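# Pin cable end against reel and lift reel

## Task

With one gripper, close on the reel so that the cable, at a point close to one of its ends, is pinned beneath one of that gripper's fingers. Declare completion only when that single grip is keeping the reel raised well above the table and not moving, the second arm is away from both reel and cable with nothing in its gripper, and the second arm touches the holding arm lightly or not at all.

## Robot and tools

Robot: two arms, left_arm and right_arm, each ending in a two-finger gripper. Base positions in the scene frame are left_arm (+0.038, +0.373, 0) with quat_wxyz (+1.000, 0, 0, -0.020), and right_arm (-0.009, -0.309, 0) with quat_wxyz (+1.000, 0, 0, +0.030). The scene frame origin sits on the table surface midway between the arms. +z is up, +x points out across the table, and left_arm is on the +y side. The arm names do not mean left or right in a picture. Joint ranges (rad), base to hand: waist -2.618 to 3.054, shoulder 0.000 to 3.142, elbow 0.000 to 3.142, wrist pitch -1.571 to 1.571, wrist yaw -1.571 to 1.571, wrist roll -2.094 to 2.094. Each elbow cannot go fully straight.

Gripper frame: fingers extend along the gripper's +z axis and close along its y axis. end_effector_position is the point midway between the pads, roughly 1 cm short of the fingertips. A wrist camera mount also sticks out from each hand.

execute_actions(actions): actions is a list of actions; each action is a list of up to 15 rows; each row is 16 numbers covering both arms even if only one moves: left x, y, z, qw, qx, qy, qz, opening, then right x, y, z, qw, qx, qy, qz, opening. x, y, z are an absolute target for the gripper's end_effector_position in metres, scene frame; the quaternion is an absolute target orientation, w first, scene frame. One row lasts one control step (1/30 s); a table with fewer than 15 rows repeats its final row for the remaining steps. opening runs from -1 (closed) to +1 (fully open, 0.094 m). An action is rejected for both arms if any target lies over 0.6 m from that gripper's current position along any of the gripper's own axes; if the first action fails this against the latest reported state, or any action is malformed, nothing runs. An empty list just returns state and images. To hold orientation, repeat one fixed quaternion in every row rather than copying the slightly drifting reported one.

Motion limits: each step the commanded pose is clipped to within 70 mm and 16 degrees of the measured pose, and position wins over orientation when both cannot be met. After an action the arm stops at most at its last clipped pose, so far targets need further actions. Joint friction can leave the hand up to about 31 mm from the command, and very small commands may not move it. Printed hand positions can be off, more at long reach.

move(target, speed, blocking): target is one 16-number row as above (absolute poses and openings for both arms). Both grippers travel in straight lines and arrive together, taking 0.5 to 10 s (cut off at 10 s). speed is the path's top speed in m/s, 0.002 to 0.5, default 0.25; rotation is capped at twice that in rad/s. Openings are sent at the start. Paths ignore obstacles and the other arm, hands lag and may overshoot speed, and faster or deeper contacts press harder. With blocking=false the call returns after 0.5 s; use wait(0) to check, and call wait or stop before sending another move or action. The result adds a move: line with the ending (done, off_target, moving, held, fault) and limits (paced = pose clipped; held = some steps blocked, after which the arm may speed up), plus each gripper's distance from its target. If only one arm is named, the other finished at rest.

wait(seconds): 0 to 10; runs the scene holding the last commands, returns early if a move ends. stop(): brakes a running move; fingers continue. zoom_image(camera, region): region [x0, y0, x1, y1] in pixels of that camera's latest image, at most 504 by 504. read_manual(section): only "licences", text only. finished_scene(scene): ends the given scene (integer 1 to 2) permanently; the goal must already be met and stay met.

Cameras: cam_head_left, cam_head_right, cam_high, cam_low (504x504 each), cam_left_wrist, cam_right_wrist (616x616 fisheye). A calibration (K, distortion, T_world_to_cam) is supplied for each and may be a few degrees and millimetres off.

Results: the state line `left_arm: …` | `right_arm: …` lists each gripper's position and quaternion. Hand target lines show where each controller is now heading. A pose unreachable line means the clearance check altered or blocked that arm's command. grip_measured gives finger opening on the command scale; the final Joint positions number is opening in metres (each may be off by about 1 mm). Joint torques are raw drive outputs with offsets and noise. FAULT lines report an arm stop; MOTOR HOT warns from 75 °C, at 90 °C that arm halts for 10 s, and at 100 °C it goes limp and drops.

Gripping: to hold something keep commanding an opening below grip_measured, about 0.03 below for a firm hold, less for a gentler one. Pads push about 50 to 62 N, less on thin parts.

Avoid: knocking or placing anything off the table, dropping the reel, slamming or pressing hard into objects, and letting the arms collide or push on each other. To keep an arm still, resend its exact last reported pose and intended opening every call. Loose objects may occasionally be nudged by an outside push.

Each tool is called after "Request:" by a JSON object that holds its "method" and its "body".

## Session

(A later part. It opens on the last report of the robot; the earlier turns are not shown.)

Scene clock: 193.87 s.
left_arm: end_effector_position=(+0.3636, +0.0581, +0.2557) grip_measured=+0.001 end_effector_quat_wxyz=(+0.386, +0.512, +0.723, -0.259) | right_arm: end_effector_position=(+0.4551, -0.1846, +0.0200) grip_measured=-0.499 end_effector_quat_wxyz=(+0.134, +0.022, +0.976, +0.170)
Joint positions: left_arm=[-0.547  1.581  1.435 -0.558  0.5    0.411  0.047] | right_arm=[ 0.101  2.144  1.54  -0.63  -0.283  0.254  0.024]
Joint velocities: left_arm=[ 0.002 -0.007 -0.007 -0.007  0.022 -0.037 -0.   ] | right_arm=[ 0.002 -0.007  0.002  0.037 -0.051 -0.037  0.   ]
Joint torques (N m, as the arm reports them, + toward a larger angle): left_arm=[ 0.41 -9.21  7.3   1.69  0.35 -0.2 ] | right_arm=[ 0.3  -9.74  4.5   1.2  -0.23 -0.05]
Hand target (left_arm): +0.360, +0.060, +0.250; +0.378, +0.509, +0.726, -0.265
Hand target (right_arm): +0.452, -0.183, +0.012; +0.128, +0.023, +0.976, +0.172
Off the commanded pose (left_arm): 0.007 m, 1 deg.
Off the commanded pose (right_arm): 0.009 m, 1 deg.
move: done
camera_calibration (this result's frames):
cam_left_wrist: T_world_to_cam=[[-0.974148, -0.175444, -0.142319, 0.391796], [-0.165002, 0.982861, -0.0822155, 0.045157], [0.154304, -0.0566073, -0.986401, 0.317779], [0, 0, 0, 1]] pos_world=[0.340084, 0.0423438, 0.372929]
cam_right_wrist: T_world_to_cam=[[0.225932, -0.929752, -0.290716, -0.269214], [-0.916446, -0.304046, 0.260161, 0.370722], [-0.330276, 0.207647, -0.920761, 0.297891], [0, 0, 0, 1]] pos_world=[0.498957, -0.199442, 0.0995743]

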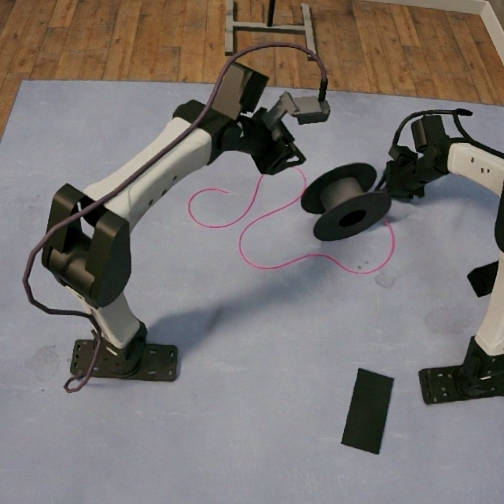

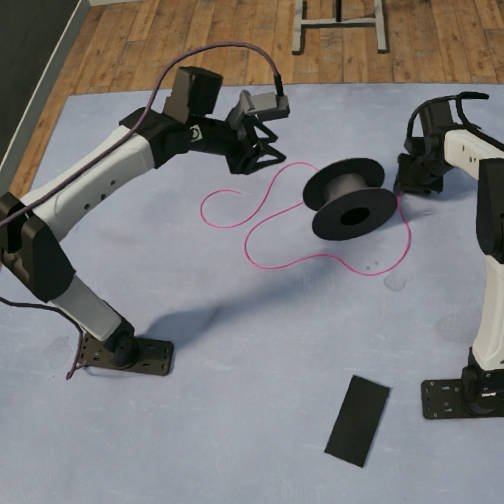

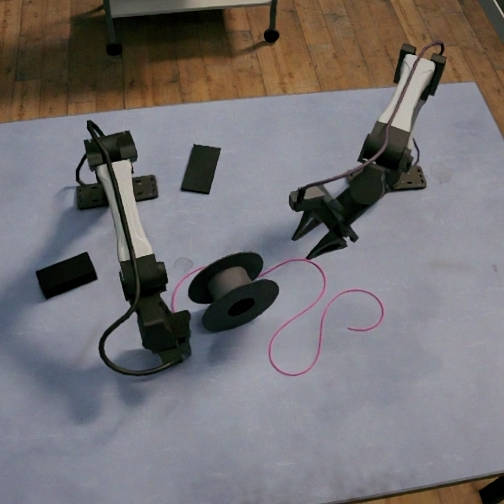

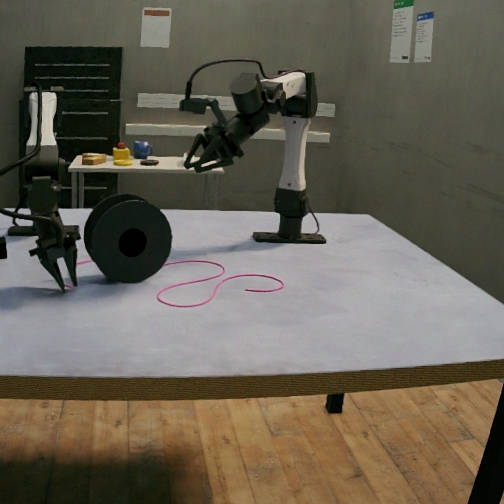

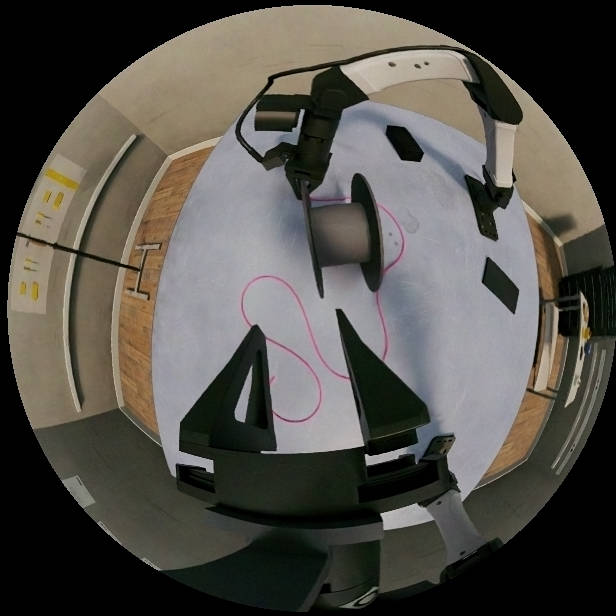

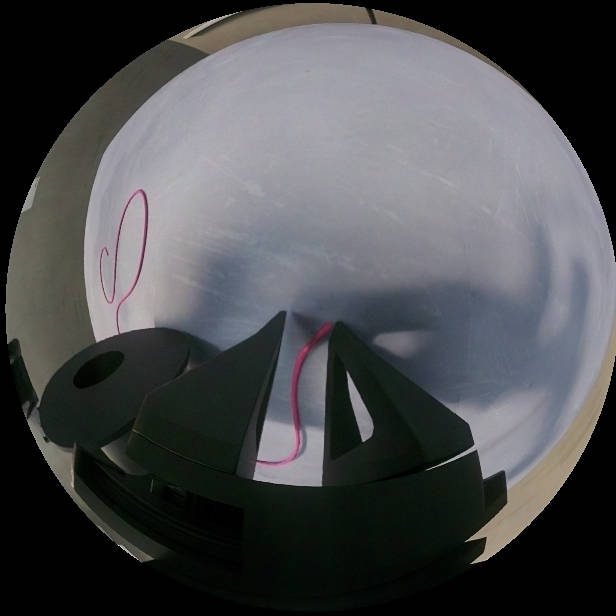

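Too close to the tip; back off.

Request:
{"method": "move", "body": {"target": [0.36,0.06,0.25,0.378,0.509,0.726,-0.265,0,0.432,-0.183,0.004,0.128,0.023,0.975,0.172,-0.6], "speed": 0.05}}

Request:
{"method": "move", "body": {"target": [0.36,0.06,0.25,0.378,0.509,0.726,-0.265,0,0.432,-0.183,0.002,0.128,0.023,0.975,0.172,-1]}}

Request:
{"method": "move", "body": {"target": [0.36,0.06,0.25,0.378,0.509,0.726,-0.265,0,0.3,-0.24,0.22,0.2,0.03,0.965,0.17,-1]}}

Scene clock: 202.00 s.
left_arm: end_effector_position=(+0.3636, +0.0581, +0.2557) grip_measured=+0.001 end_effector_quat_wxyz=(+0.386, +0.512, +0.723, -0.259) | right_arm: end_effector_position=(+0.4519, -0.1848, +0.0178) grip_measured=-0.599 end_effector_quat_wxyz=(+0.161, +0.020, +0.971, +0.177)
Joint positions: left_arm=[-0.547  1.581  1.435 -0.558  0.5    0.411  0.047] | right_arm=[ 0.101  2.097  1.435 -0.514 -0.285  0.259  0.019]
Joint velocities: left_arm=[-0.017 -0.002 -0.002 -0.037 -0.066  0.081 -0.   ] | right_arm=[-0.027  0.002 -0.022 -0.007 -0.007  0.007  0.   ]
Joint torques (N m, as the arm reports them, + toward a larger angle): left_arm=[ 0.38 -9.26  7.21  1.7   0.38 -0.18] | right_arm=[ 0.93 -9.74  3.21  0.86 -0.16  0.03]
Hand target (left_arm): +0.360, +0.060, +0.250; +0.378, +0.509, +0.726, -0.265
Hand target (right_arm): +0.432, -0.183, +0.004; +0.128, +0.023, +0.976, +0.172
Off the commanded pose (left_arm): 0.007 m, 1 deg.
Off the commanded pose (right_arm): 0.024 m, 4 deg.
move: off_target (right_arm)
camera_calibration (this result's frames):
cam_left_wrist: T_world_to_cam=[[-0.974148, -0.175444, -0.142319, 0.391796], [-0.165002, 0.982861, -0.0822155, 0.045157], [0.154304, -0.0566073, -0.986401, 0.317779], [0, 0, 0, 1]] pos_world=[0.340084, 0.0423438, 0.372929]
cam_right_wrist: T_world_to_cam=[[0.238364, -0.927131, -0.289156, -0.274527], [-0.930519, -0.303274, 0.205328, 0.375752], [-0.27806, 0.220122, -0.935002, 0.273863], [0, 0, 0, 1]] pos_world=[0.491232, -0.20085, 0.0995284]

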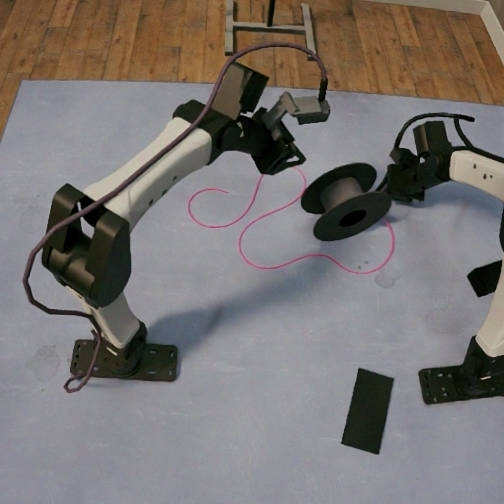

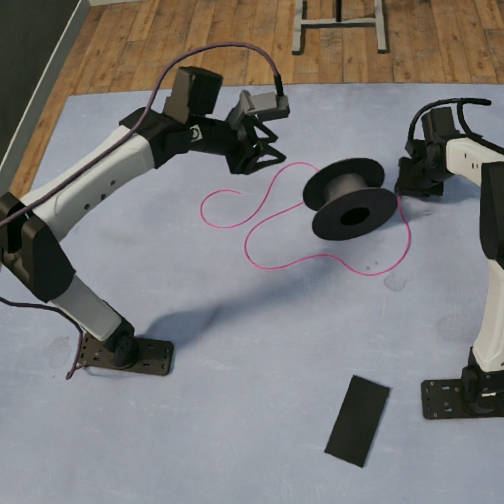

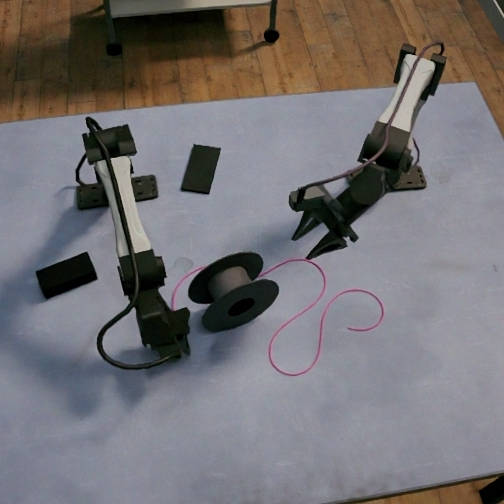

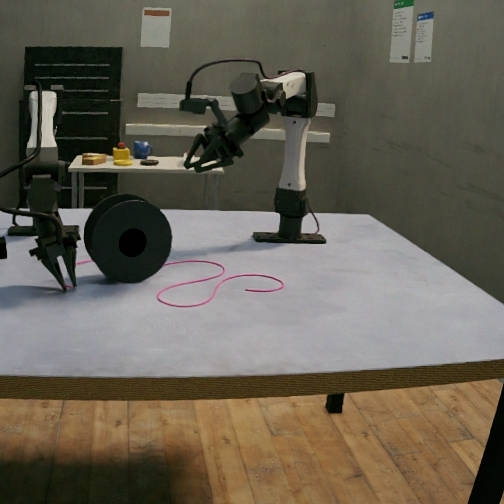

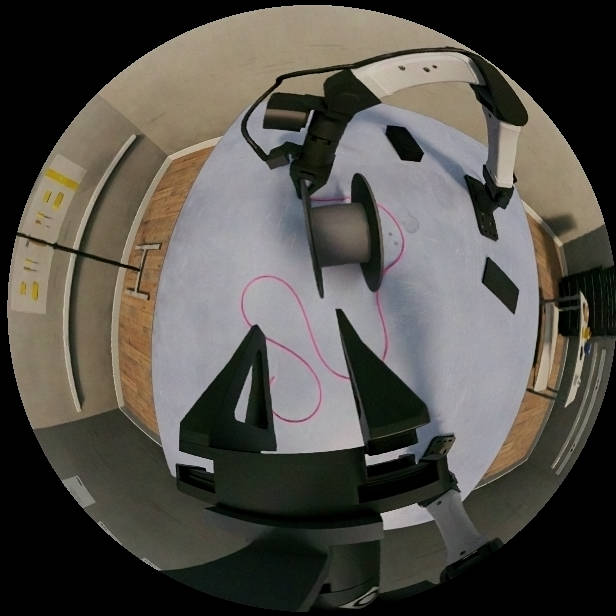

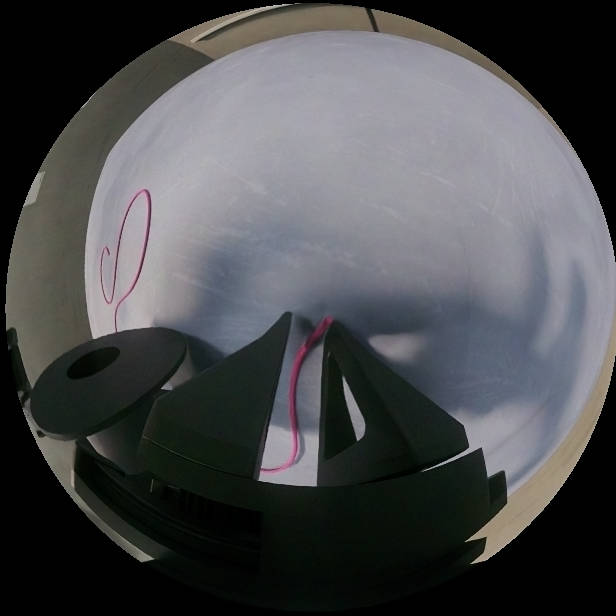

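Scene clock: 202.70 s.
left_arm: end_effector_position=(+0.3636, +0.0581, +0.2557) grip_measured=+0.001 end_effector_quat_wxyz=(+0.386, +0.512, +0.722, -0.259) | right_arm: end_effector_position=(+0.4487, -0.1853, +0.0149) grip_measured=-0.980 end_effector_quat_wxyz=(+0.155, +0.021, +0.972, +0.176)
Joint positions: left_arm=[-0.547  1.581  1.435 -0.558  0.501  0.411  0.047] | right_arm=[ 0.101  2.097  1.427 -0.517 -0.285  0.26   0.001]
Joint velocities: left_arm=[ 0.007  0.007  0.007  0.037  0.066 -0.007 -0.001] | right_arm=[ 0.002 -0.002 -0.012 -0.037  0.11  -0.051 -0.   ]
Joint torques (N m, as the arm reports them, + toward a larger angle): left_arm=[ 0.35 -9.26  7.24  1.69  0.35 -0.18] | right_arm=[ 0.89 -9.89  3.25  0.95 -0.13 -0.01]
Hand target (left_arm): +0.360, +0.060, +0.250; +0.378, +0.509, +0.726, -0.265
Hand target (right_arm): +0.432, -0.183, +0.002; +0.128, +0.023, +0.976, +0.172
Off the commanded pose (left_arm): 0.007 m, 1 deg.
Off the commanded pose (right_arm): 0.021 m, 3 deg.
move: off_target (right_arm)
camera_calibration (this result's frames):
cam_left_wrist: T_world_to_cam=[[-0.974219, -0.17519, -0.14215, 0.39171], [-0.164727, 0.982892, -0.0823952, 0.0451285], [0.154152, -0.056855, -0.98641, 0.317877], [0, 0, 0, 1]] pos_world=[0.340043, 0.0423401, 0.372956]
cam_right_wrist: T_world_to_cam=[[0.2338, -0.927709, -0.291023, -0.273055], [-0.928382, -0.301936, 0.216662, 0.372301], [-0.288869, 0.219525, -0.93186, 0.275032], [0, 0, 0, 1]] pos_world=[0.488926, -0.201281, 0.0961625]

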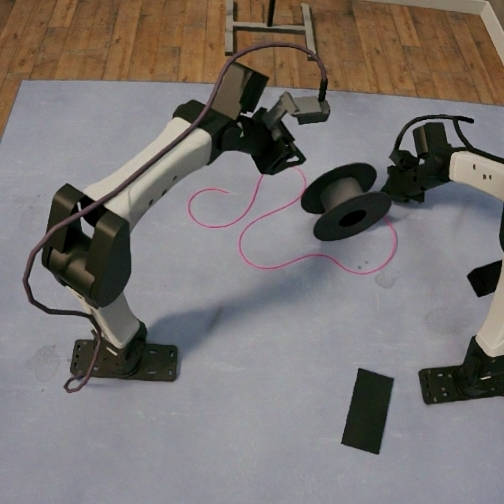

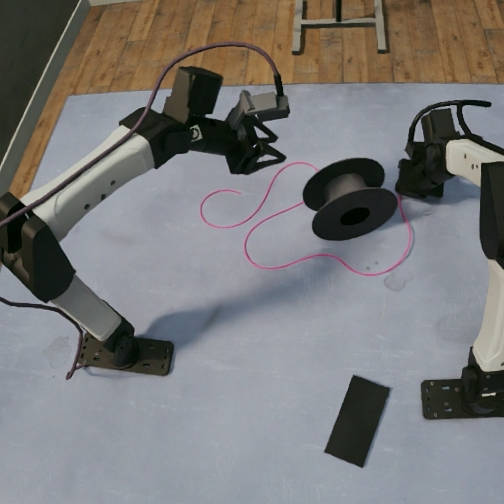

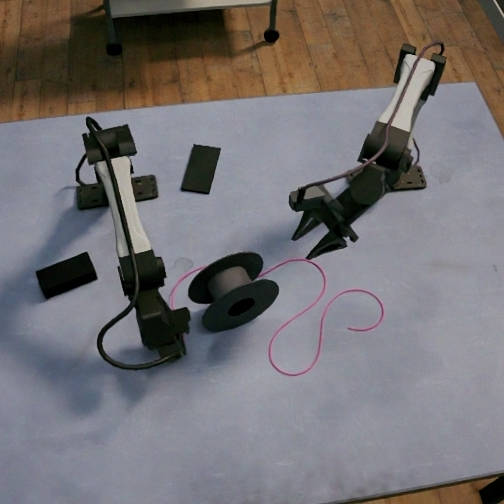

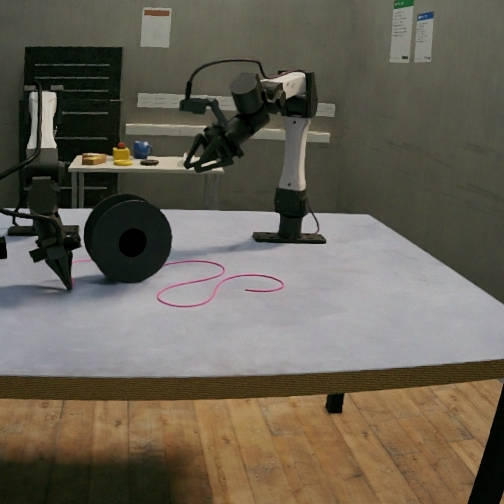

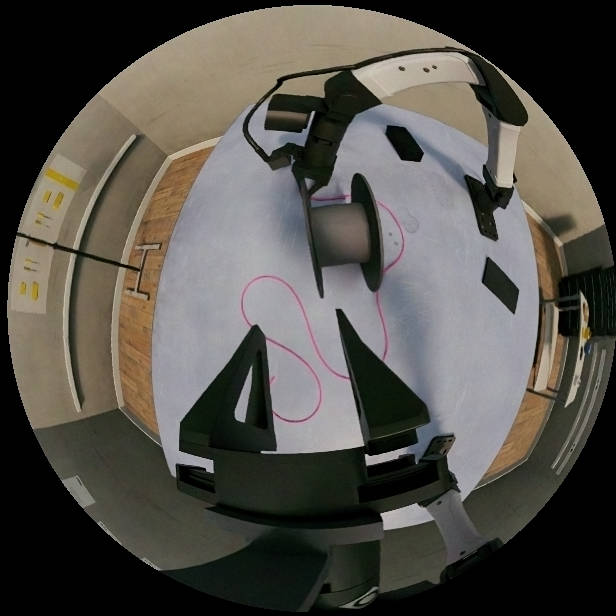

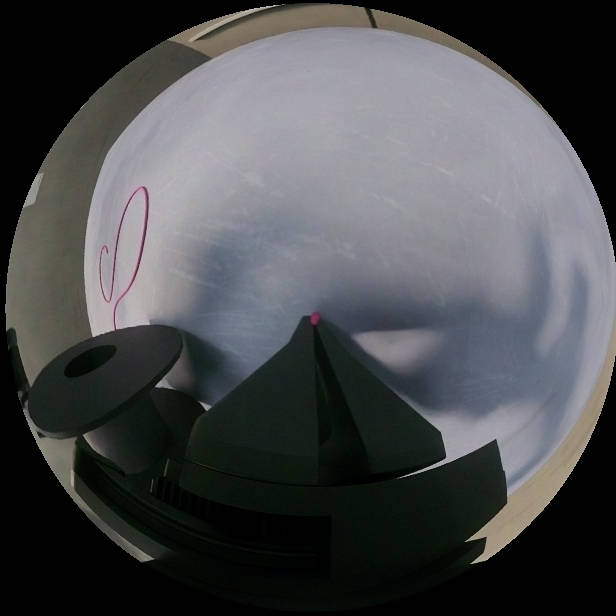

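Scene clock: 204.43 s.
left_arm: end_effector_position=(+0.3636, +0.0581, +0.2557) grip_measured=+0.001 end_effector_quat_wxyz=(+0.386, +0.512, +0.722, -0.259) | right_arm: end_effector_position=(+0.2971, -0.2391, +0.2136) grip_measured=-0.980 end_effector_quat_wxyz=(+0.188, +0.029, +0.968, +0.165)
Joint positions: left_arm=[-0.547  1.581  1.435 -0.558  0.501  0.411  0.047] | right_arm=[ 0.008  1.367  1.364 -1.145 -0.287  0.19   0.001]
Joint velocities: left_arm=[-0.002  0.012  0.002 -0.051  0.022 -0.081 -0.001] | right_arm=[ 0.007  0.017  0.002  0.007 -0.007  0.066 -0.001]
Joint torques (N m, as the arm reports them, + toward a larger angle): left_arm=[ 0.42 -9.25  7.25  1.71  0.36 -0.17] | right_arm=[-1.05 -4.35  7.5   1.17 -0.25 -0.14]
Hand target (left_arm): +0.360, +0.060, +0.250; +0.378, +0.509, +0.726, -0.265
Hand target (right_arm): +0.300, -0.242, +0.222; +0.200, +0.030, +0.965, +0.169
Off the commanded pose (left_arm): 0.007 m, 1 deg.
Off the commanded pose (right_arm): 0.007 m, 1 deg.
move: done
camera_calibration (this result's frames):
cam_left_wrist: T_world_to_cam=[[-0.974219, -0.17519, -0.14215, 0.39171], [-0.164727, 0.982892, -0.0823952, 0.0451285], [0.154152, -0.056855, -0.98641, 0.317877], [0, 0, 0, 1]] pos_world=[0.340043, 0.0423401, 0.372956]
cam_right_wrist: T_world_to_cam=[[0.221921, -0.939631, -0.260468, -0.235572], [-0.949073, -0.269423, 0.163316, 0.197568], [-0.223633, 0.21096, -0.951569, 0.410956], [0, 0, 0, 1]] pos_world=[0.331688, -0.254816, 0.297428]

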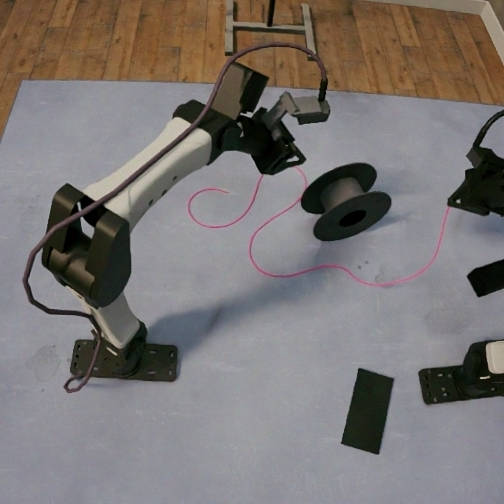

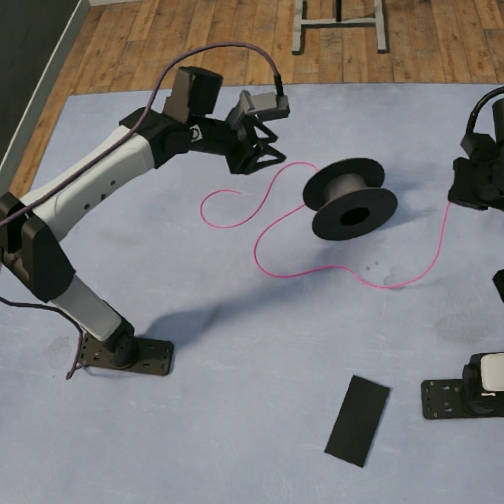

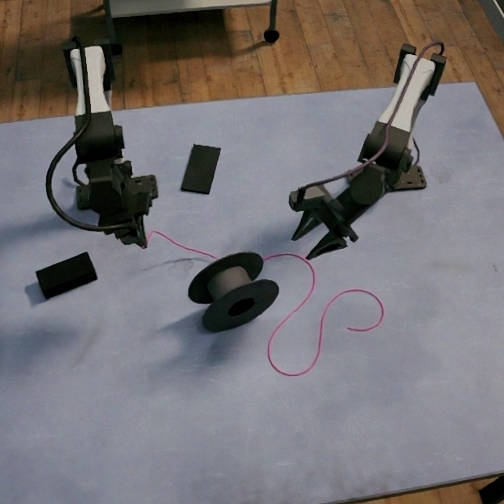

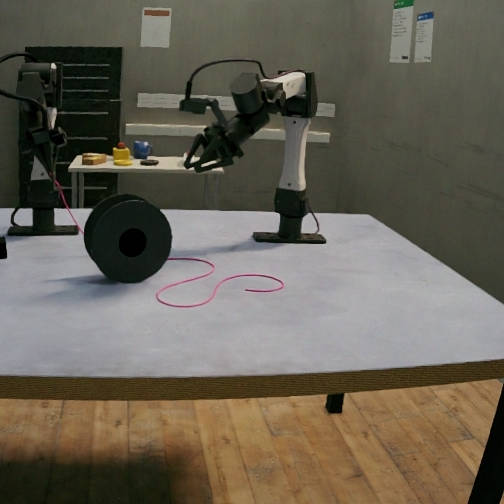

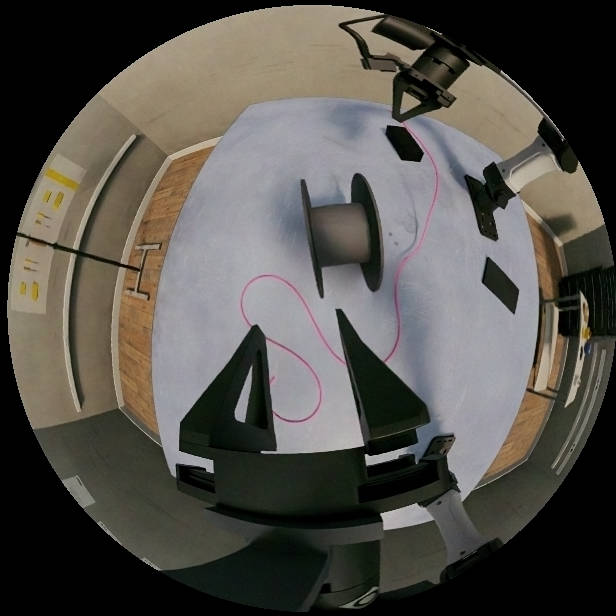

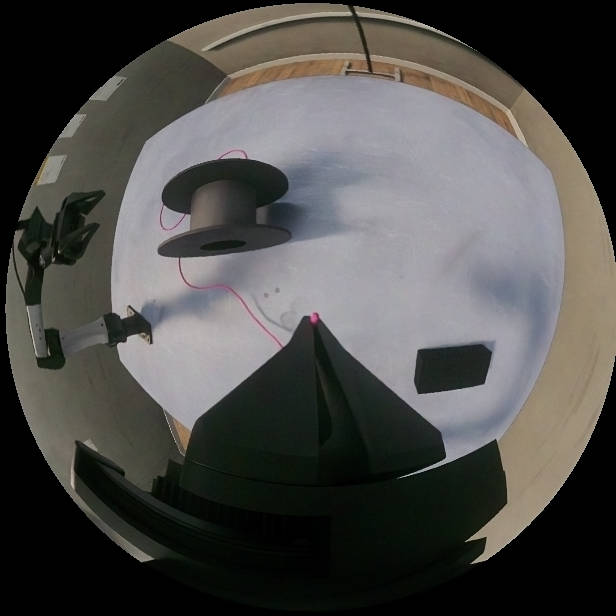

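Request:
{"method": "move", "body": {"target": [0.30,0.14,0.22,0.47,0.47,0.67,-0.33,0.3,0.28,-0.13,0.22,0.478,-0.521,0.521,0.478,-1], "speed": 0.3}}

Request:
{"method": "move", "body": {"target": [0.29,0.08,0.19,0.47,0.47,0.67,-0.33,0.3,0.33,-0.105,0.205,0.478,-0.521,0.521,0.478,-1], "speed": 0.08}}

Scene clock: 224.73 s.
left_arm: end_effector_position=(+0.3040, +0.1386, +0.2248) grip_measured=+0.299 end_effector_quat_wxyz=(+0.473, +0.477, +0.667, -0.322) | right_arm: end_effector_position=(+0.2780, -0.1328, +0.2122) grip_measured=-0.980 end_effector_quat_wxyz=(+0.481, -0.510, +0.534, +0.472)
Joint positions: left_arm=[-0.337  1.145  0.769 -0.127  0.775  0.391  0.061] | right_arm=[-0.043  1.526  0.945 -0.492 -1.467 -1.057  0.001]
Joint velocities: left_arm=[ 0.007  0.002 -0.002 -0.022 -0.066 -0.051 -0.   ] | right_arm=[ 0.012  0.051  0.042 -0.168 -0.007 -0.271 -0.   ]
Joint torques (N m, as the arm reports them, + toward a larger angle): left_arm=[ 0.84 -5.41  7.24  1.75  0.36 -0.18] | right_arm=[ 1.21 -4.53  7.63  0.97 -0.67 -0.15]
Hand target (left_arm): +0.300, +0.142, +0.221; +0.471, +0.472, +0.670, -0.327
Hand target (right_arm): +0.278, -0.129, +0.217; +0.482, -0.517, +0.523, +0.477
Off the commanded pose (left_arm): 0.006 m, 1 deg.
Off the commanded pose (right_arm): 0.009 m, 2 deg.
move: done
camera_calibration (this result's frames):
cam_left_wrist: T_world_to_cam=[[-0.961639, -0.205525, -0.181686, 0.352653], [-0.138851, 0.935891, -0.323773, 0.00650853], [0.236582, -0.286126, -0.928526, 0.294889], [0, 0, 0, 1]] pos_world=[0.270263, 0.150763, 0.339992]
cam_right_wrist: T_world_to_cam=[[0.97778, 0.00733601, 0.209503, -0.315864], [0.16272, -0.65664, -0.736442, 0.0387232], [0.132166, 0.754169, -0.643243, 0.290731], [0, 0, 0, 1]] pos_world=[0.26412, -0.191516, 0.281703]

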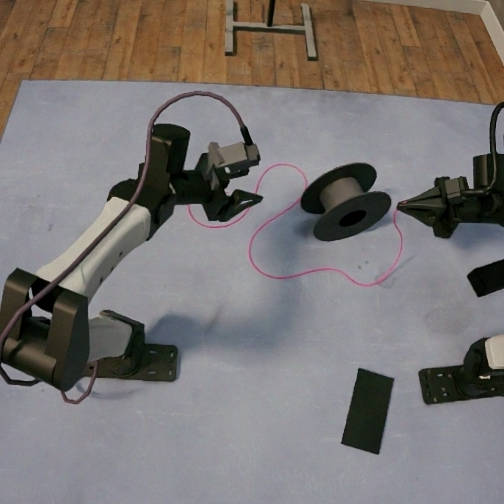

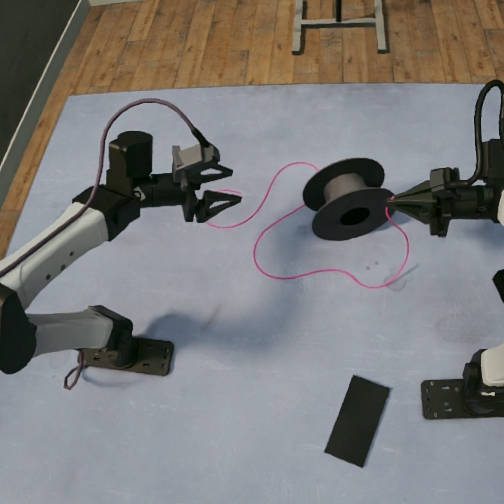

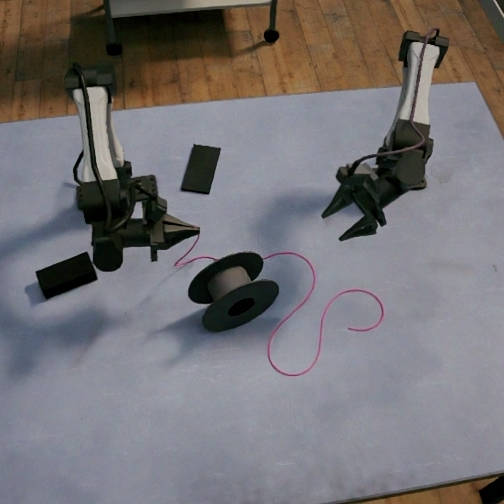

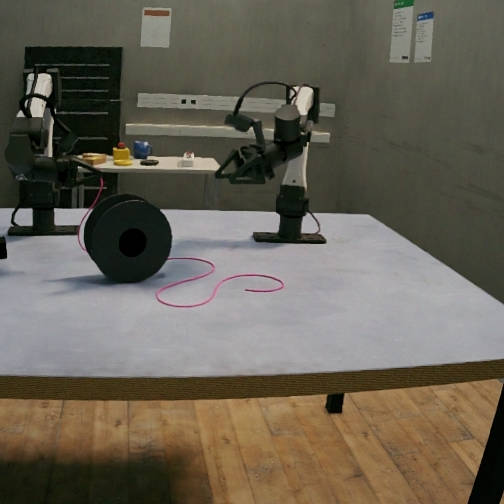

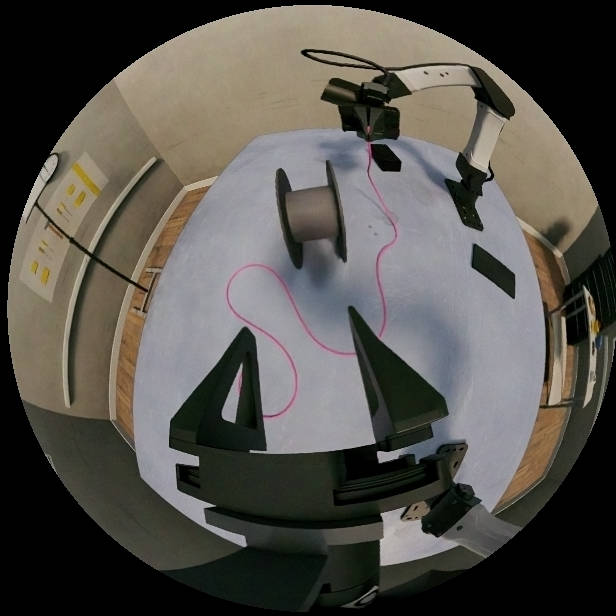

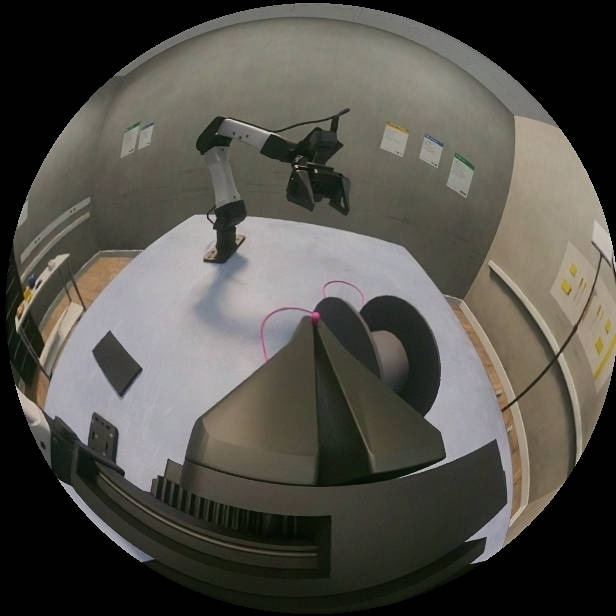

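Scene clock: 226.57 s.
left_arm: end_effector_position=(+0.2912, +0.0794, +0.2068) grip_measured=+0.299 end_effector_quat_wxyz=(+0.486, +0.471, +0.656, -0.333) | right_arm: end_effector_position=(+0.3345, -0.1088, +0.2087) grip_measured=-0.980 end_effector_quat_wxyz=(+0.482, -0.518, +0.522, +0.476)
Joint positions: left_arm=[-0.578  1.231  0.684  0.175  0.573  0.231  0.061] | right_arm=[ 0.024  1.712  1.052 -0.068 -1.446 -0.727  0.001]
Joint velocities: left_arm=[-0.012 -0.002 -0.002  0.081  0.037 -0.037 -0.001] | right_arm=[ 0.012 -0.012 -0.012  0.081  0.022 -0.037  0.   ]
Joint torques (N m, as the arm reports them, + toward a larger angle): left_arm=[-0.37 -2.93  7.3   1.91  0.02 -0.2 ] | right_arm=[ 1.2  -7.26  4.38  1.53 -0.35  0.  ]
Hand target (left_arm): +0.289, +0.079, +0.190; +0.470, +0.469, +0.670, -0.332
Hand target (right_arm): +0.330, -0.104, +0.205; +0.479, -0.521, +0.521, +0.478
Off the commanded pose (left_arm): 0.017 m, 2 deg.
Off the commanded pose (right_arm): 0.007 m, 1 deg.
move: off_target (left_arm)
camera_calibration (this result's frames):
cam_left_wrist: T_world_to_cam=[[-0.959991, -0.207998, -0.187496, 0.325843], [-0.129391, 0.923262, -0.361725, 0.0603944], [0.248346, -0.322993, -0.913236, 0.260645], [0, 0, 0, 1]] pos_world=[0.255891, 0.0962011, 0.320971]
cam_right_wrist: T_world_to_cam=[[0.973722, 0.0294398, 0.22583, -0.370215], [0.190941, -0.645994, -0.739076, 0.0350219], [0.124127, 0.762775, -0.634639, 0.264815], [0, 0, 0, 1]] pos_world=[0.320929, -0.168471, 0.277551]

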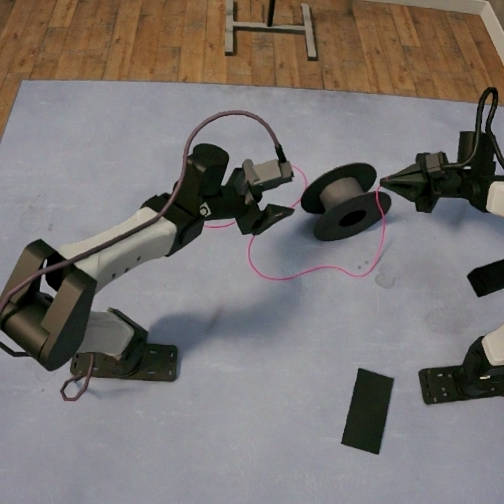

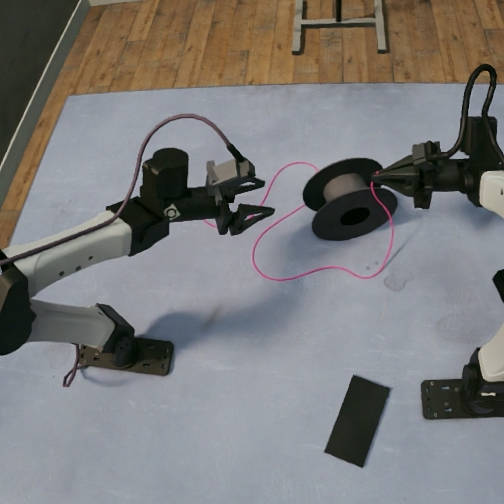

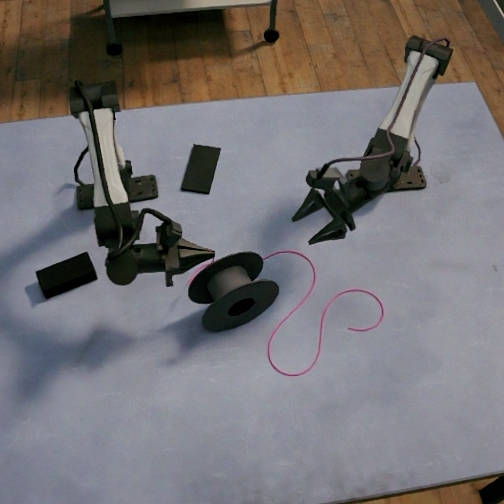

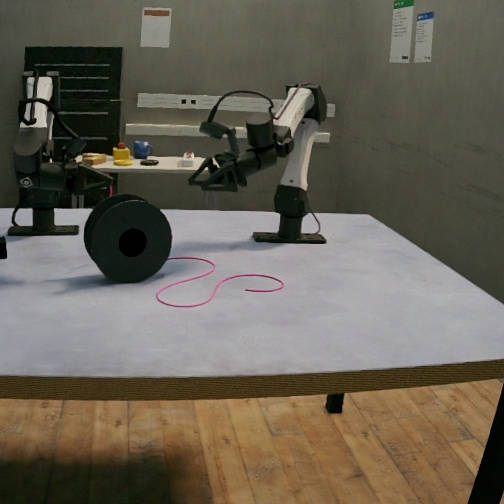

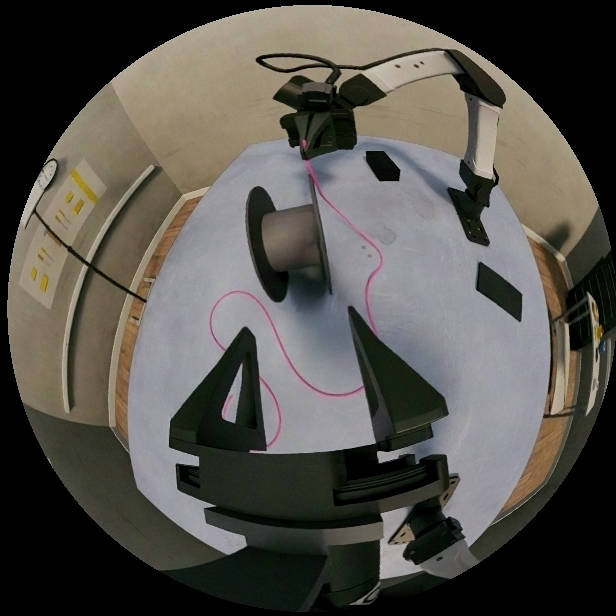

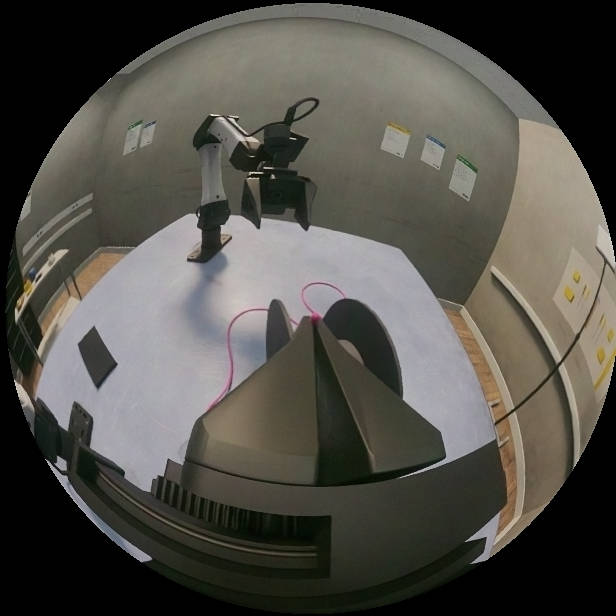

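Request:
{"method": "move", "body": {"target": [0.275,0.04,0.14,0.579,0.406,0.579,-0.406,0.5,0.318,-0.055,0.21,0.478,-0.521,0.521,0.478,-1], "speed": 0.1}}

Scene clock: 246.80 s.
left_arm: end_effector_position=(+0.2777, +0.0388, +0.1520) grip_measured=+0.499 end_effector_quat_wxyz=(+0.594, +0.408, +0.563, -0.405) | right_arm: end_effector_position=(+0.3222, -0.0573, +0.2084) grip_measured=-0.980 end_effector_quat_wxyz=(+0.475, -0.515, +0.525, +0.483)
Joint positions: left_arm=[-0.722  1.763  0.385  1.415  0.464  0.011  0.07 ] | right_arm=[ 0.178  1.697  0.925  0.432 -1.319 -0.312  0.001]
Joint velocities: left_arm=[ 0.007 -0.002  0.012  0.081  0.037  0.066 -0.   ] | right_arm=[ 0.007 -0.007 -0.007  0.007 -0.022 -0.066 -0.   ]
Joint torques (N m, as the arm reports them, + toward a larger angle): left_arm=[-0.3  -4.89  3.68  1.97 -0.16 -0.21] | right_arm=[ 1.03 -8.04  4.56  1.84 -0.07  0.01]
Hand target (left_arm): +0.274, +0.040, +0.138; +0.579, +0.406, +0.579, -0.405
Hand target (right_arm): +0.318, -0.054, +0.211; -0.480, +0.519, -0.520, -0.479
Off the commanded pose (left_arm): 0.012 m, 2 deg.
Off the commanded pose (right_arm): 0.005 m, 1 deg.
move: off_target (left_arm)
camera_calibration (this result's frames):
cam_left_wrist: T_world_to_cam=[[-0.935558, -0.271935, -0.225351, 0.295617], [-0.0650467, 0.759832, -0.646857, 0.10817], [0.347132, -0.590514, -0.728555, 0.155695], [0, 0, 0, 1]] pos_world=[0.229556, 0.090138, 0.250021]
cam_right_wrist: T_world_to_cam=[[0.977986, 0.0366182, 0.205434, -0.356412], [0.180128, -0.645157, -0.742514, 0.0746623], [0.105348, 0.763172, -0.63755, 0.233513], [0, 0, 0, 1]] pos_world=[0.310517, -0.11699, 0.277533]

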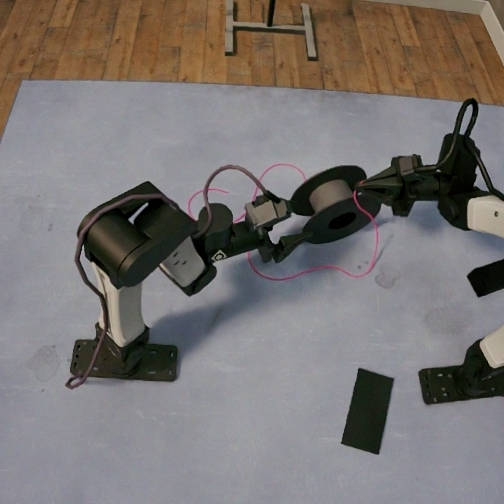

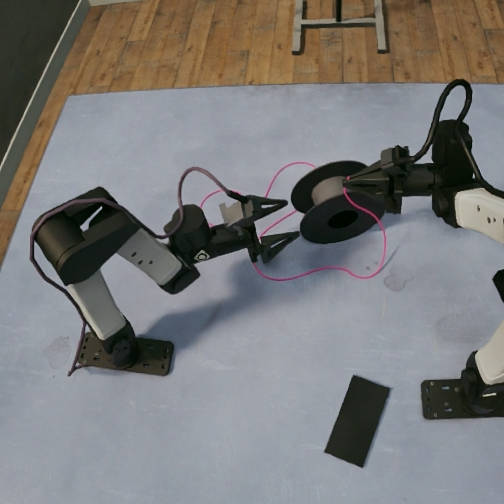

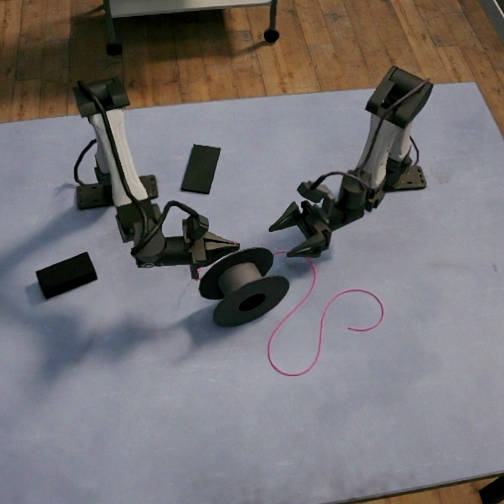

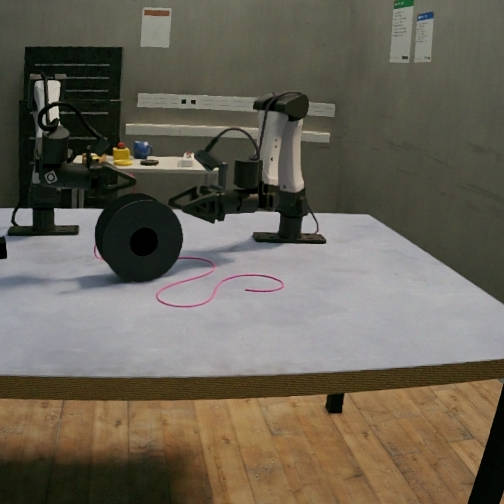

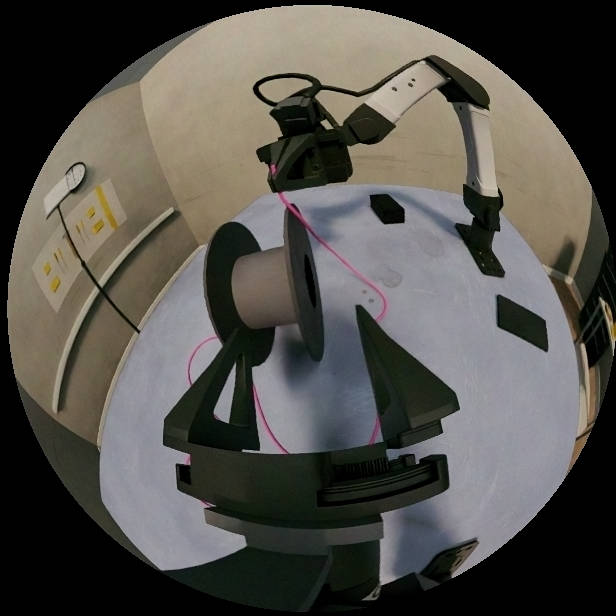

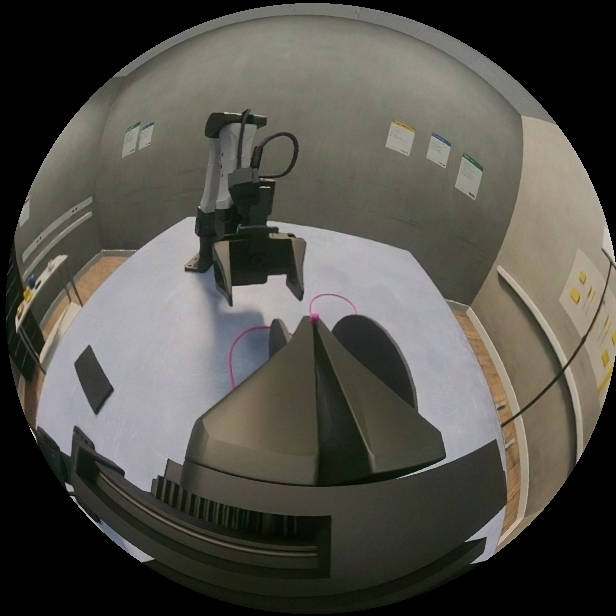

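Request:
{"method": "execute_actions", "body": {"actions": []}}

Scene clock: 261.37 s.
left_arm: end_effector_position=(+0.2777, +0.0388, +0.1525) grip_measured=+0.499 end_effector_quat_wxyz=(+0.594, +0.407, +0.563, -0.405) | right_arm: end_effector_position=(+0.3223, -0.0573, +0.2087) grip_measured=-0.980 end_effector_quat_wxyz=(+0.475, -0.515, +0.525, +0.483)
Joint positions: left_arm=[-0.722  1.763  0.385  1.417  0.463  0.011  0.07 ] | right_arm=[ 0.178  1.697  0.925  0.434 -1.319 -0.311  0.001]
Joint velocities: left_arm=[ 0.012 -0.007  0.007  0.007 -0.081  0.037 -0.002] | right_arm=[-0.012 -0.012  0.002 -0.051 -0.051 -0.066 -0.001]
Joint torques (N m, as the arm reports them, + toward a larger angle): left_arm=[-0.3  -4.93  3.6   1.96 -0.15 -0.19] | right_arm=[ 1.02 -8.06  4.66  1.86 -0.09 -0.01]
Hand target (left_arm): +0.274, +0.040, +0.138; +0.579, +0.406, +0.579, -0.405
Hand target (right_arm): +0.318, -0.054, +0.211; -0.480, +0.519, -0.520, -0.479
Off the commanded pose (left_arm): 0.013 m, 3 deg.
Off the commanded pose (right_arm): 0.005 m, 1 deg.
camera_calibration (this result's frames):
cam_left_wrist: T_world_to_cam=[[-0.935229, -0.272608, -0.225902, 0.295789], [-0.0646709, 0.758866, -0.648028, 0.108541], [0.348087, -0.591445, -0.727343, 0.155601], [0, 0, 0, 1]] pos_world=[0.229488, 0.0902964, 0.250332]
cam_right_wrist: T_world_to_cam=[[0.977845, 0.0363832, 0.206142, -0.356665], [0.180569, -0.644779, -0.742735, 0.0747732], [0.105893, 0.763503, -0.637064, 0.23339], [0, 0, 0, 1]] pos_world=[0.310547, -0.117005, 0.277745]

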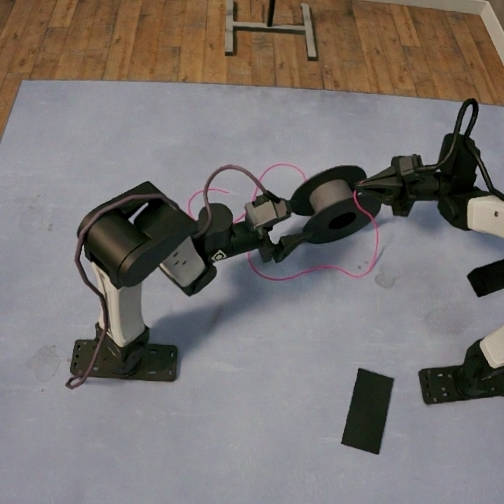

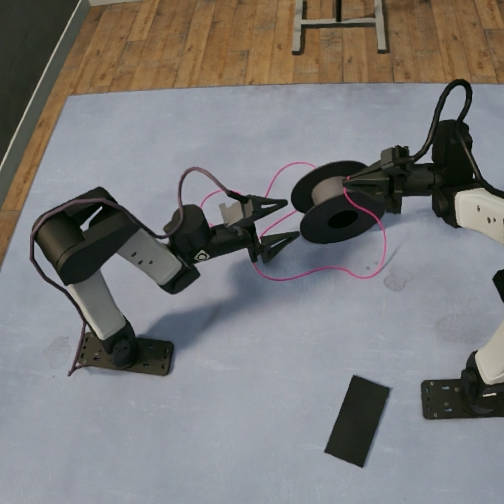

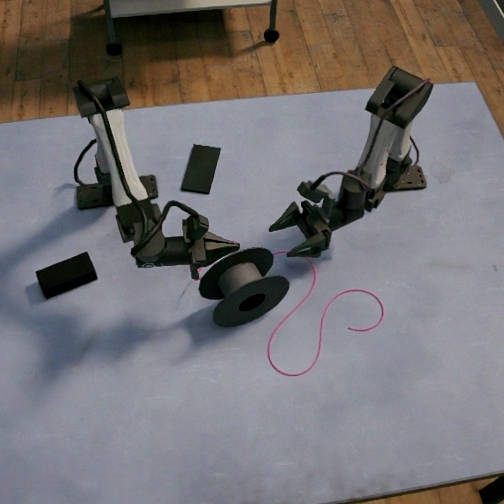

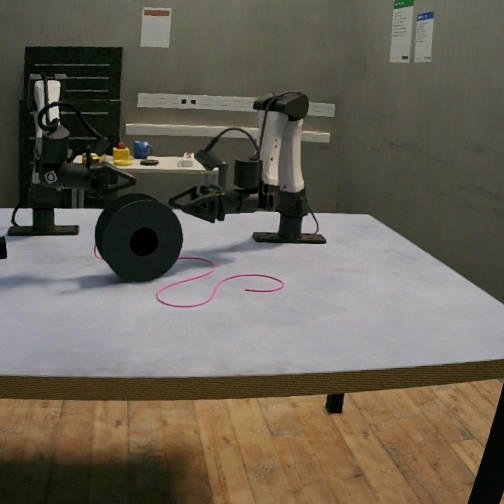

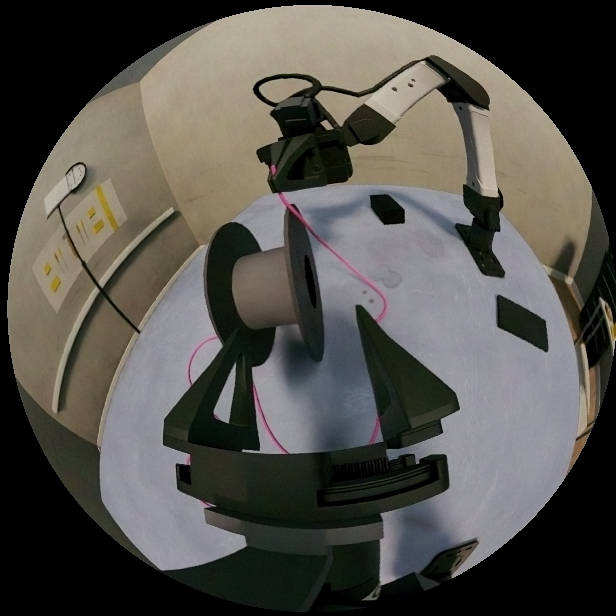

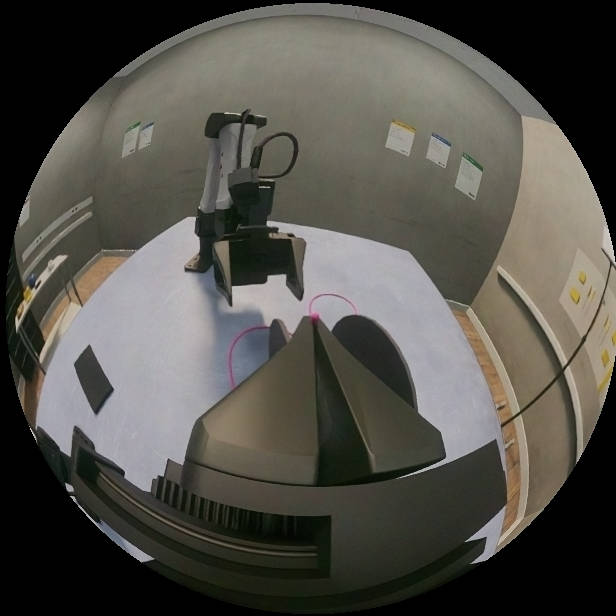

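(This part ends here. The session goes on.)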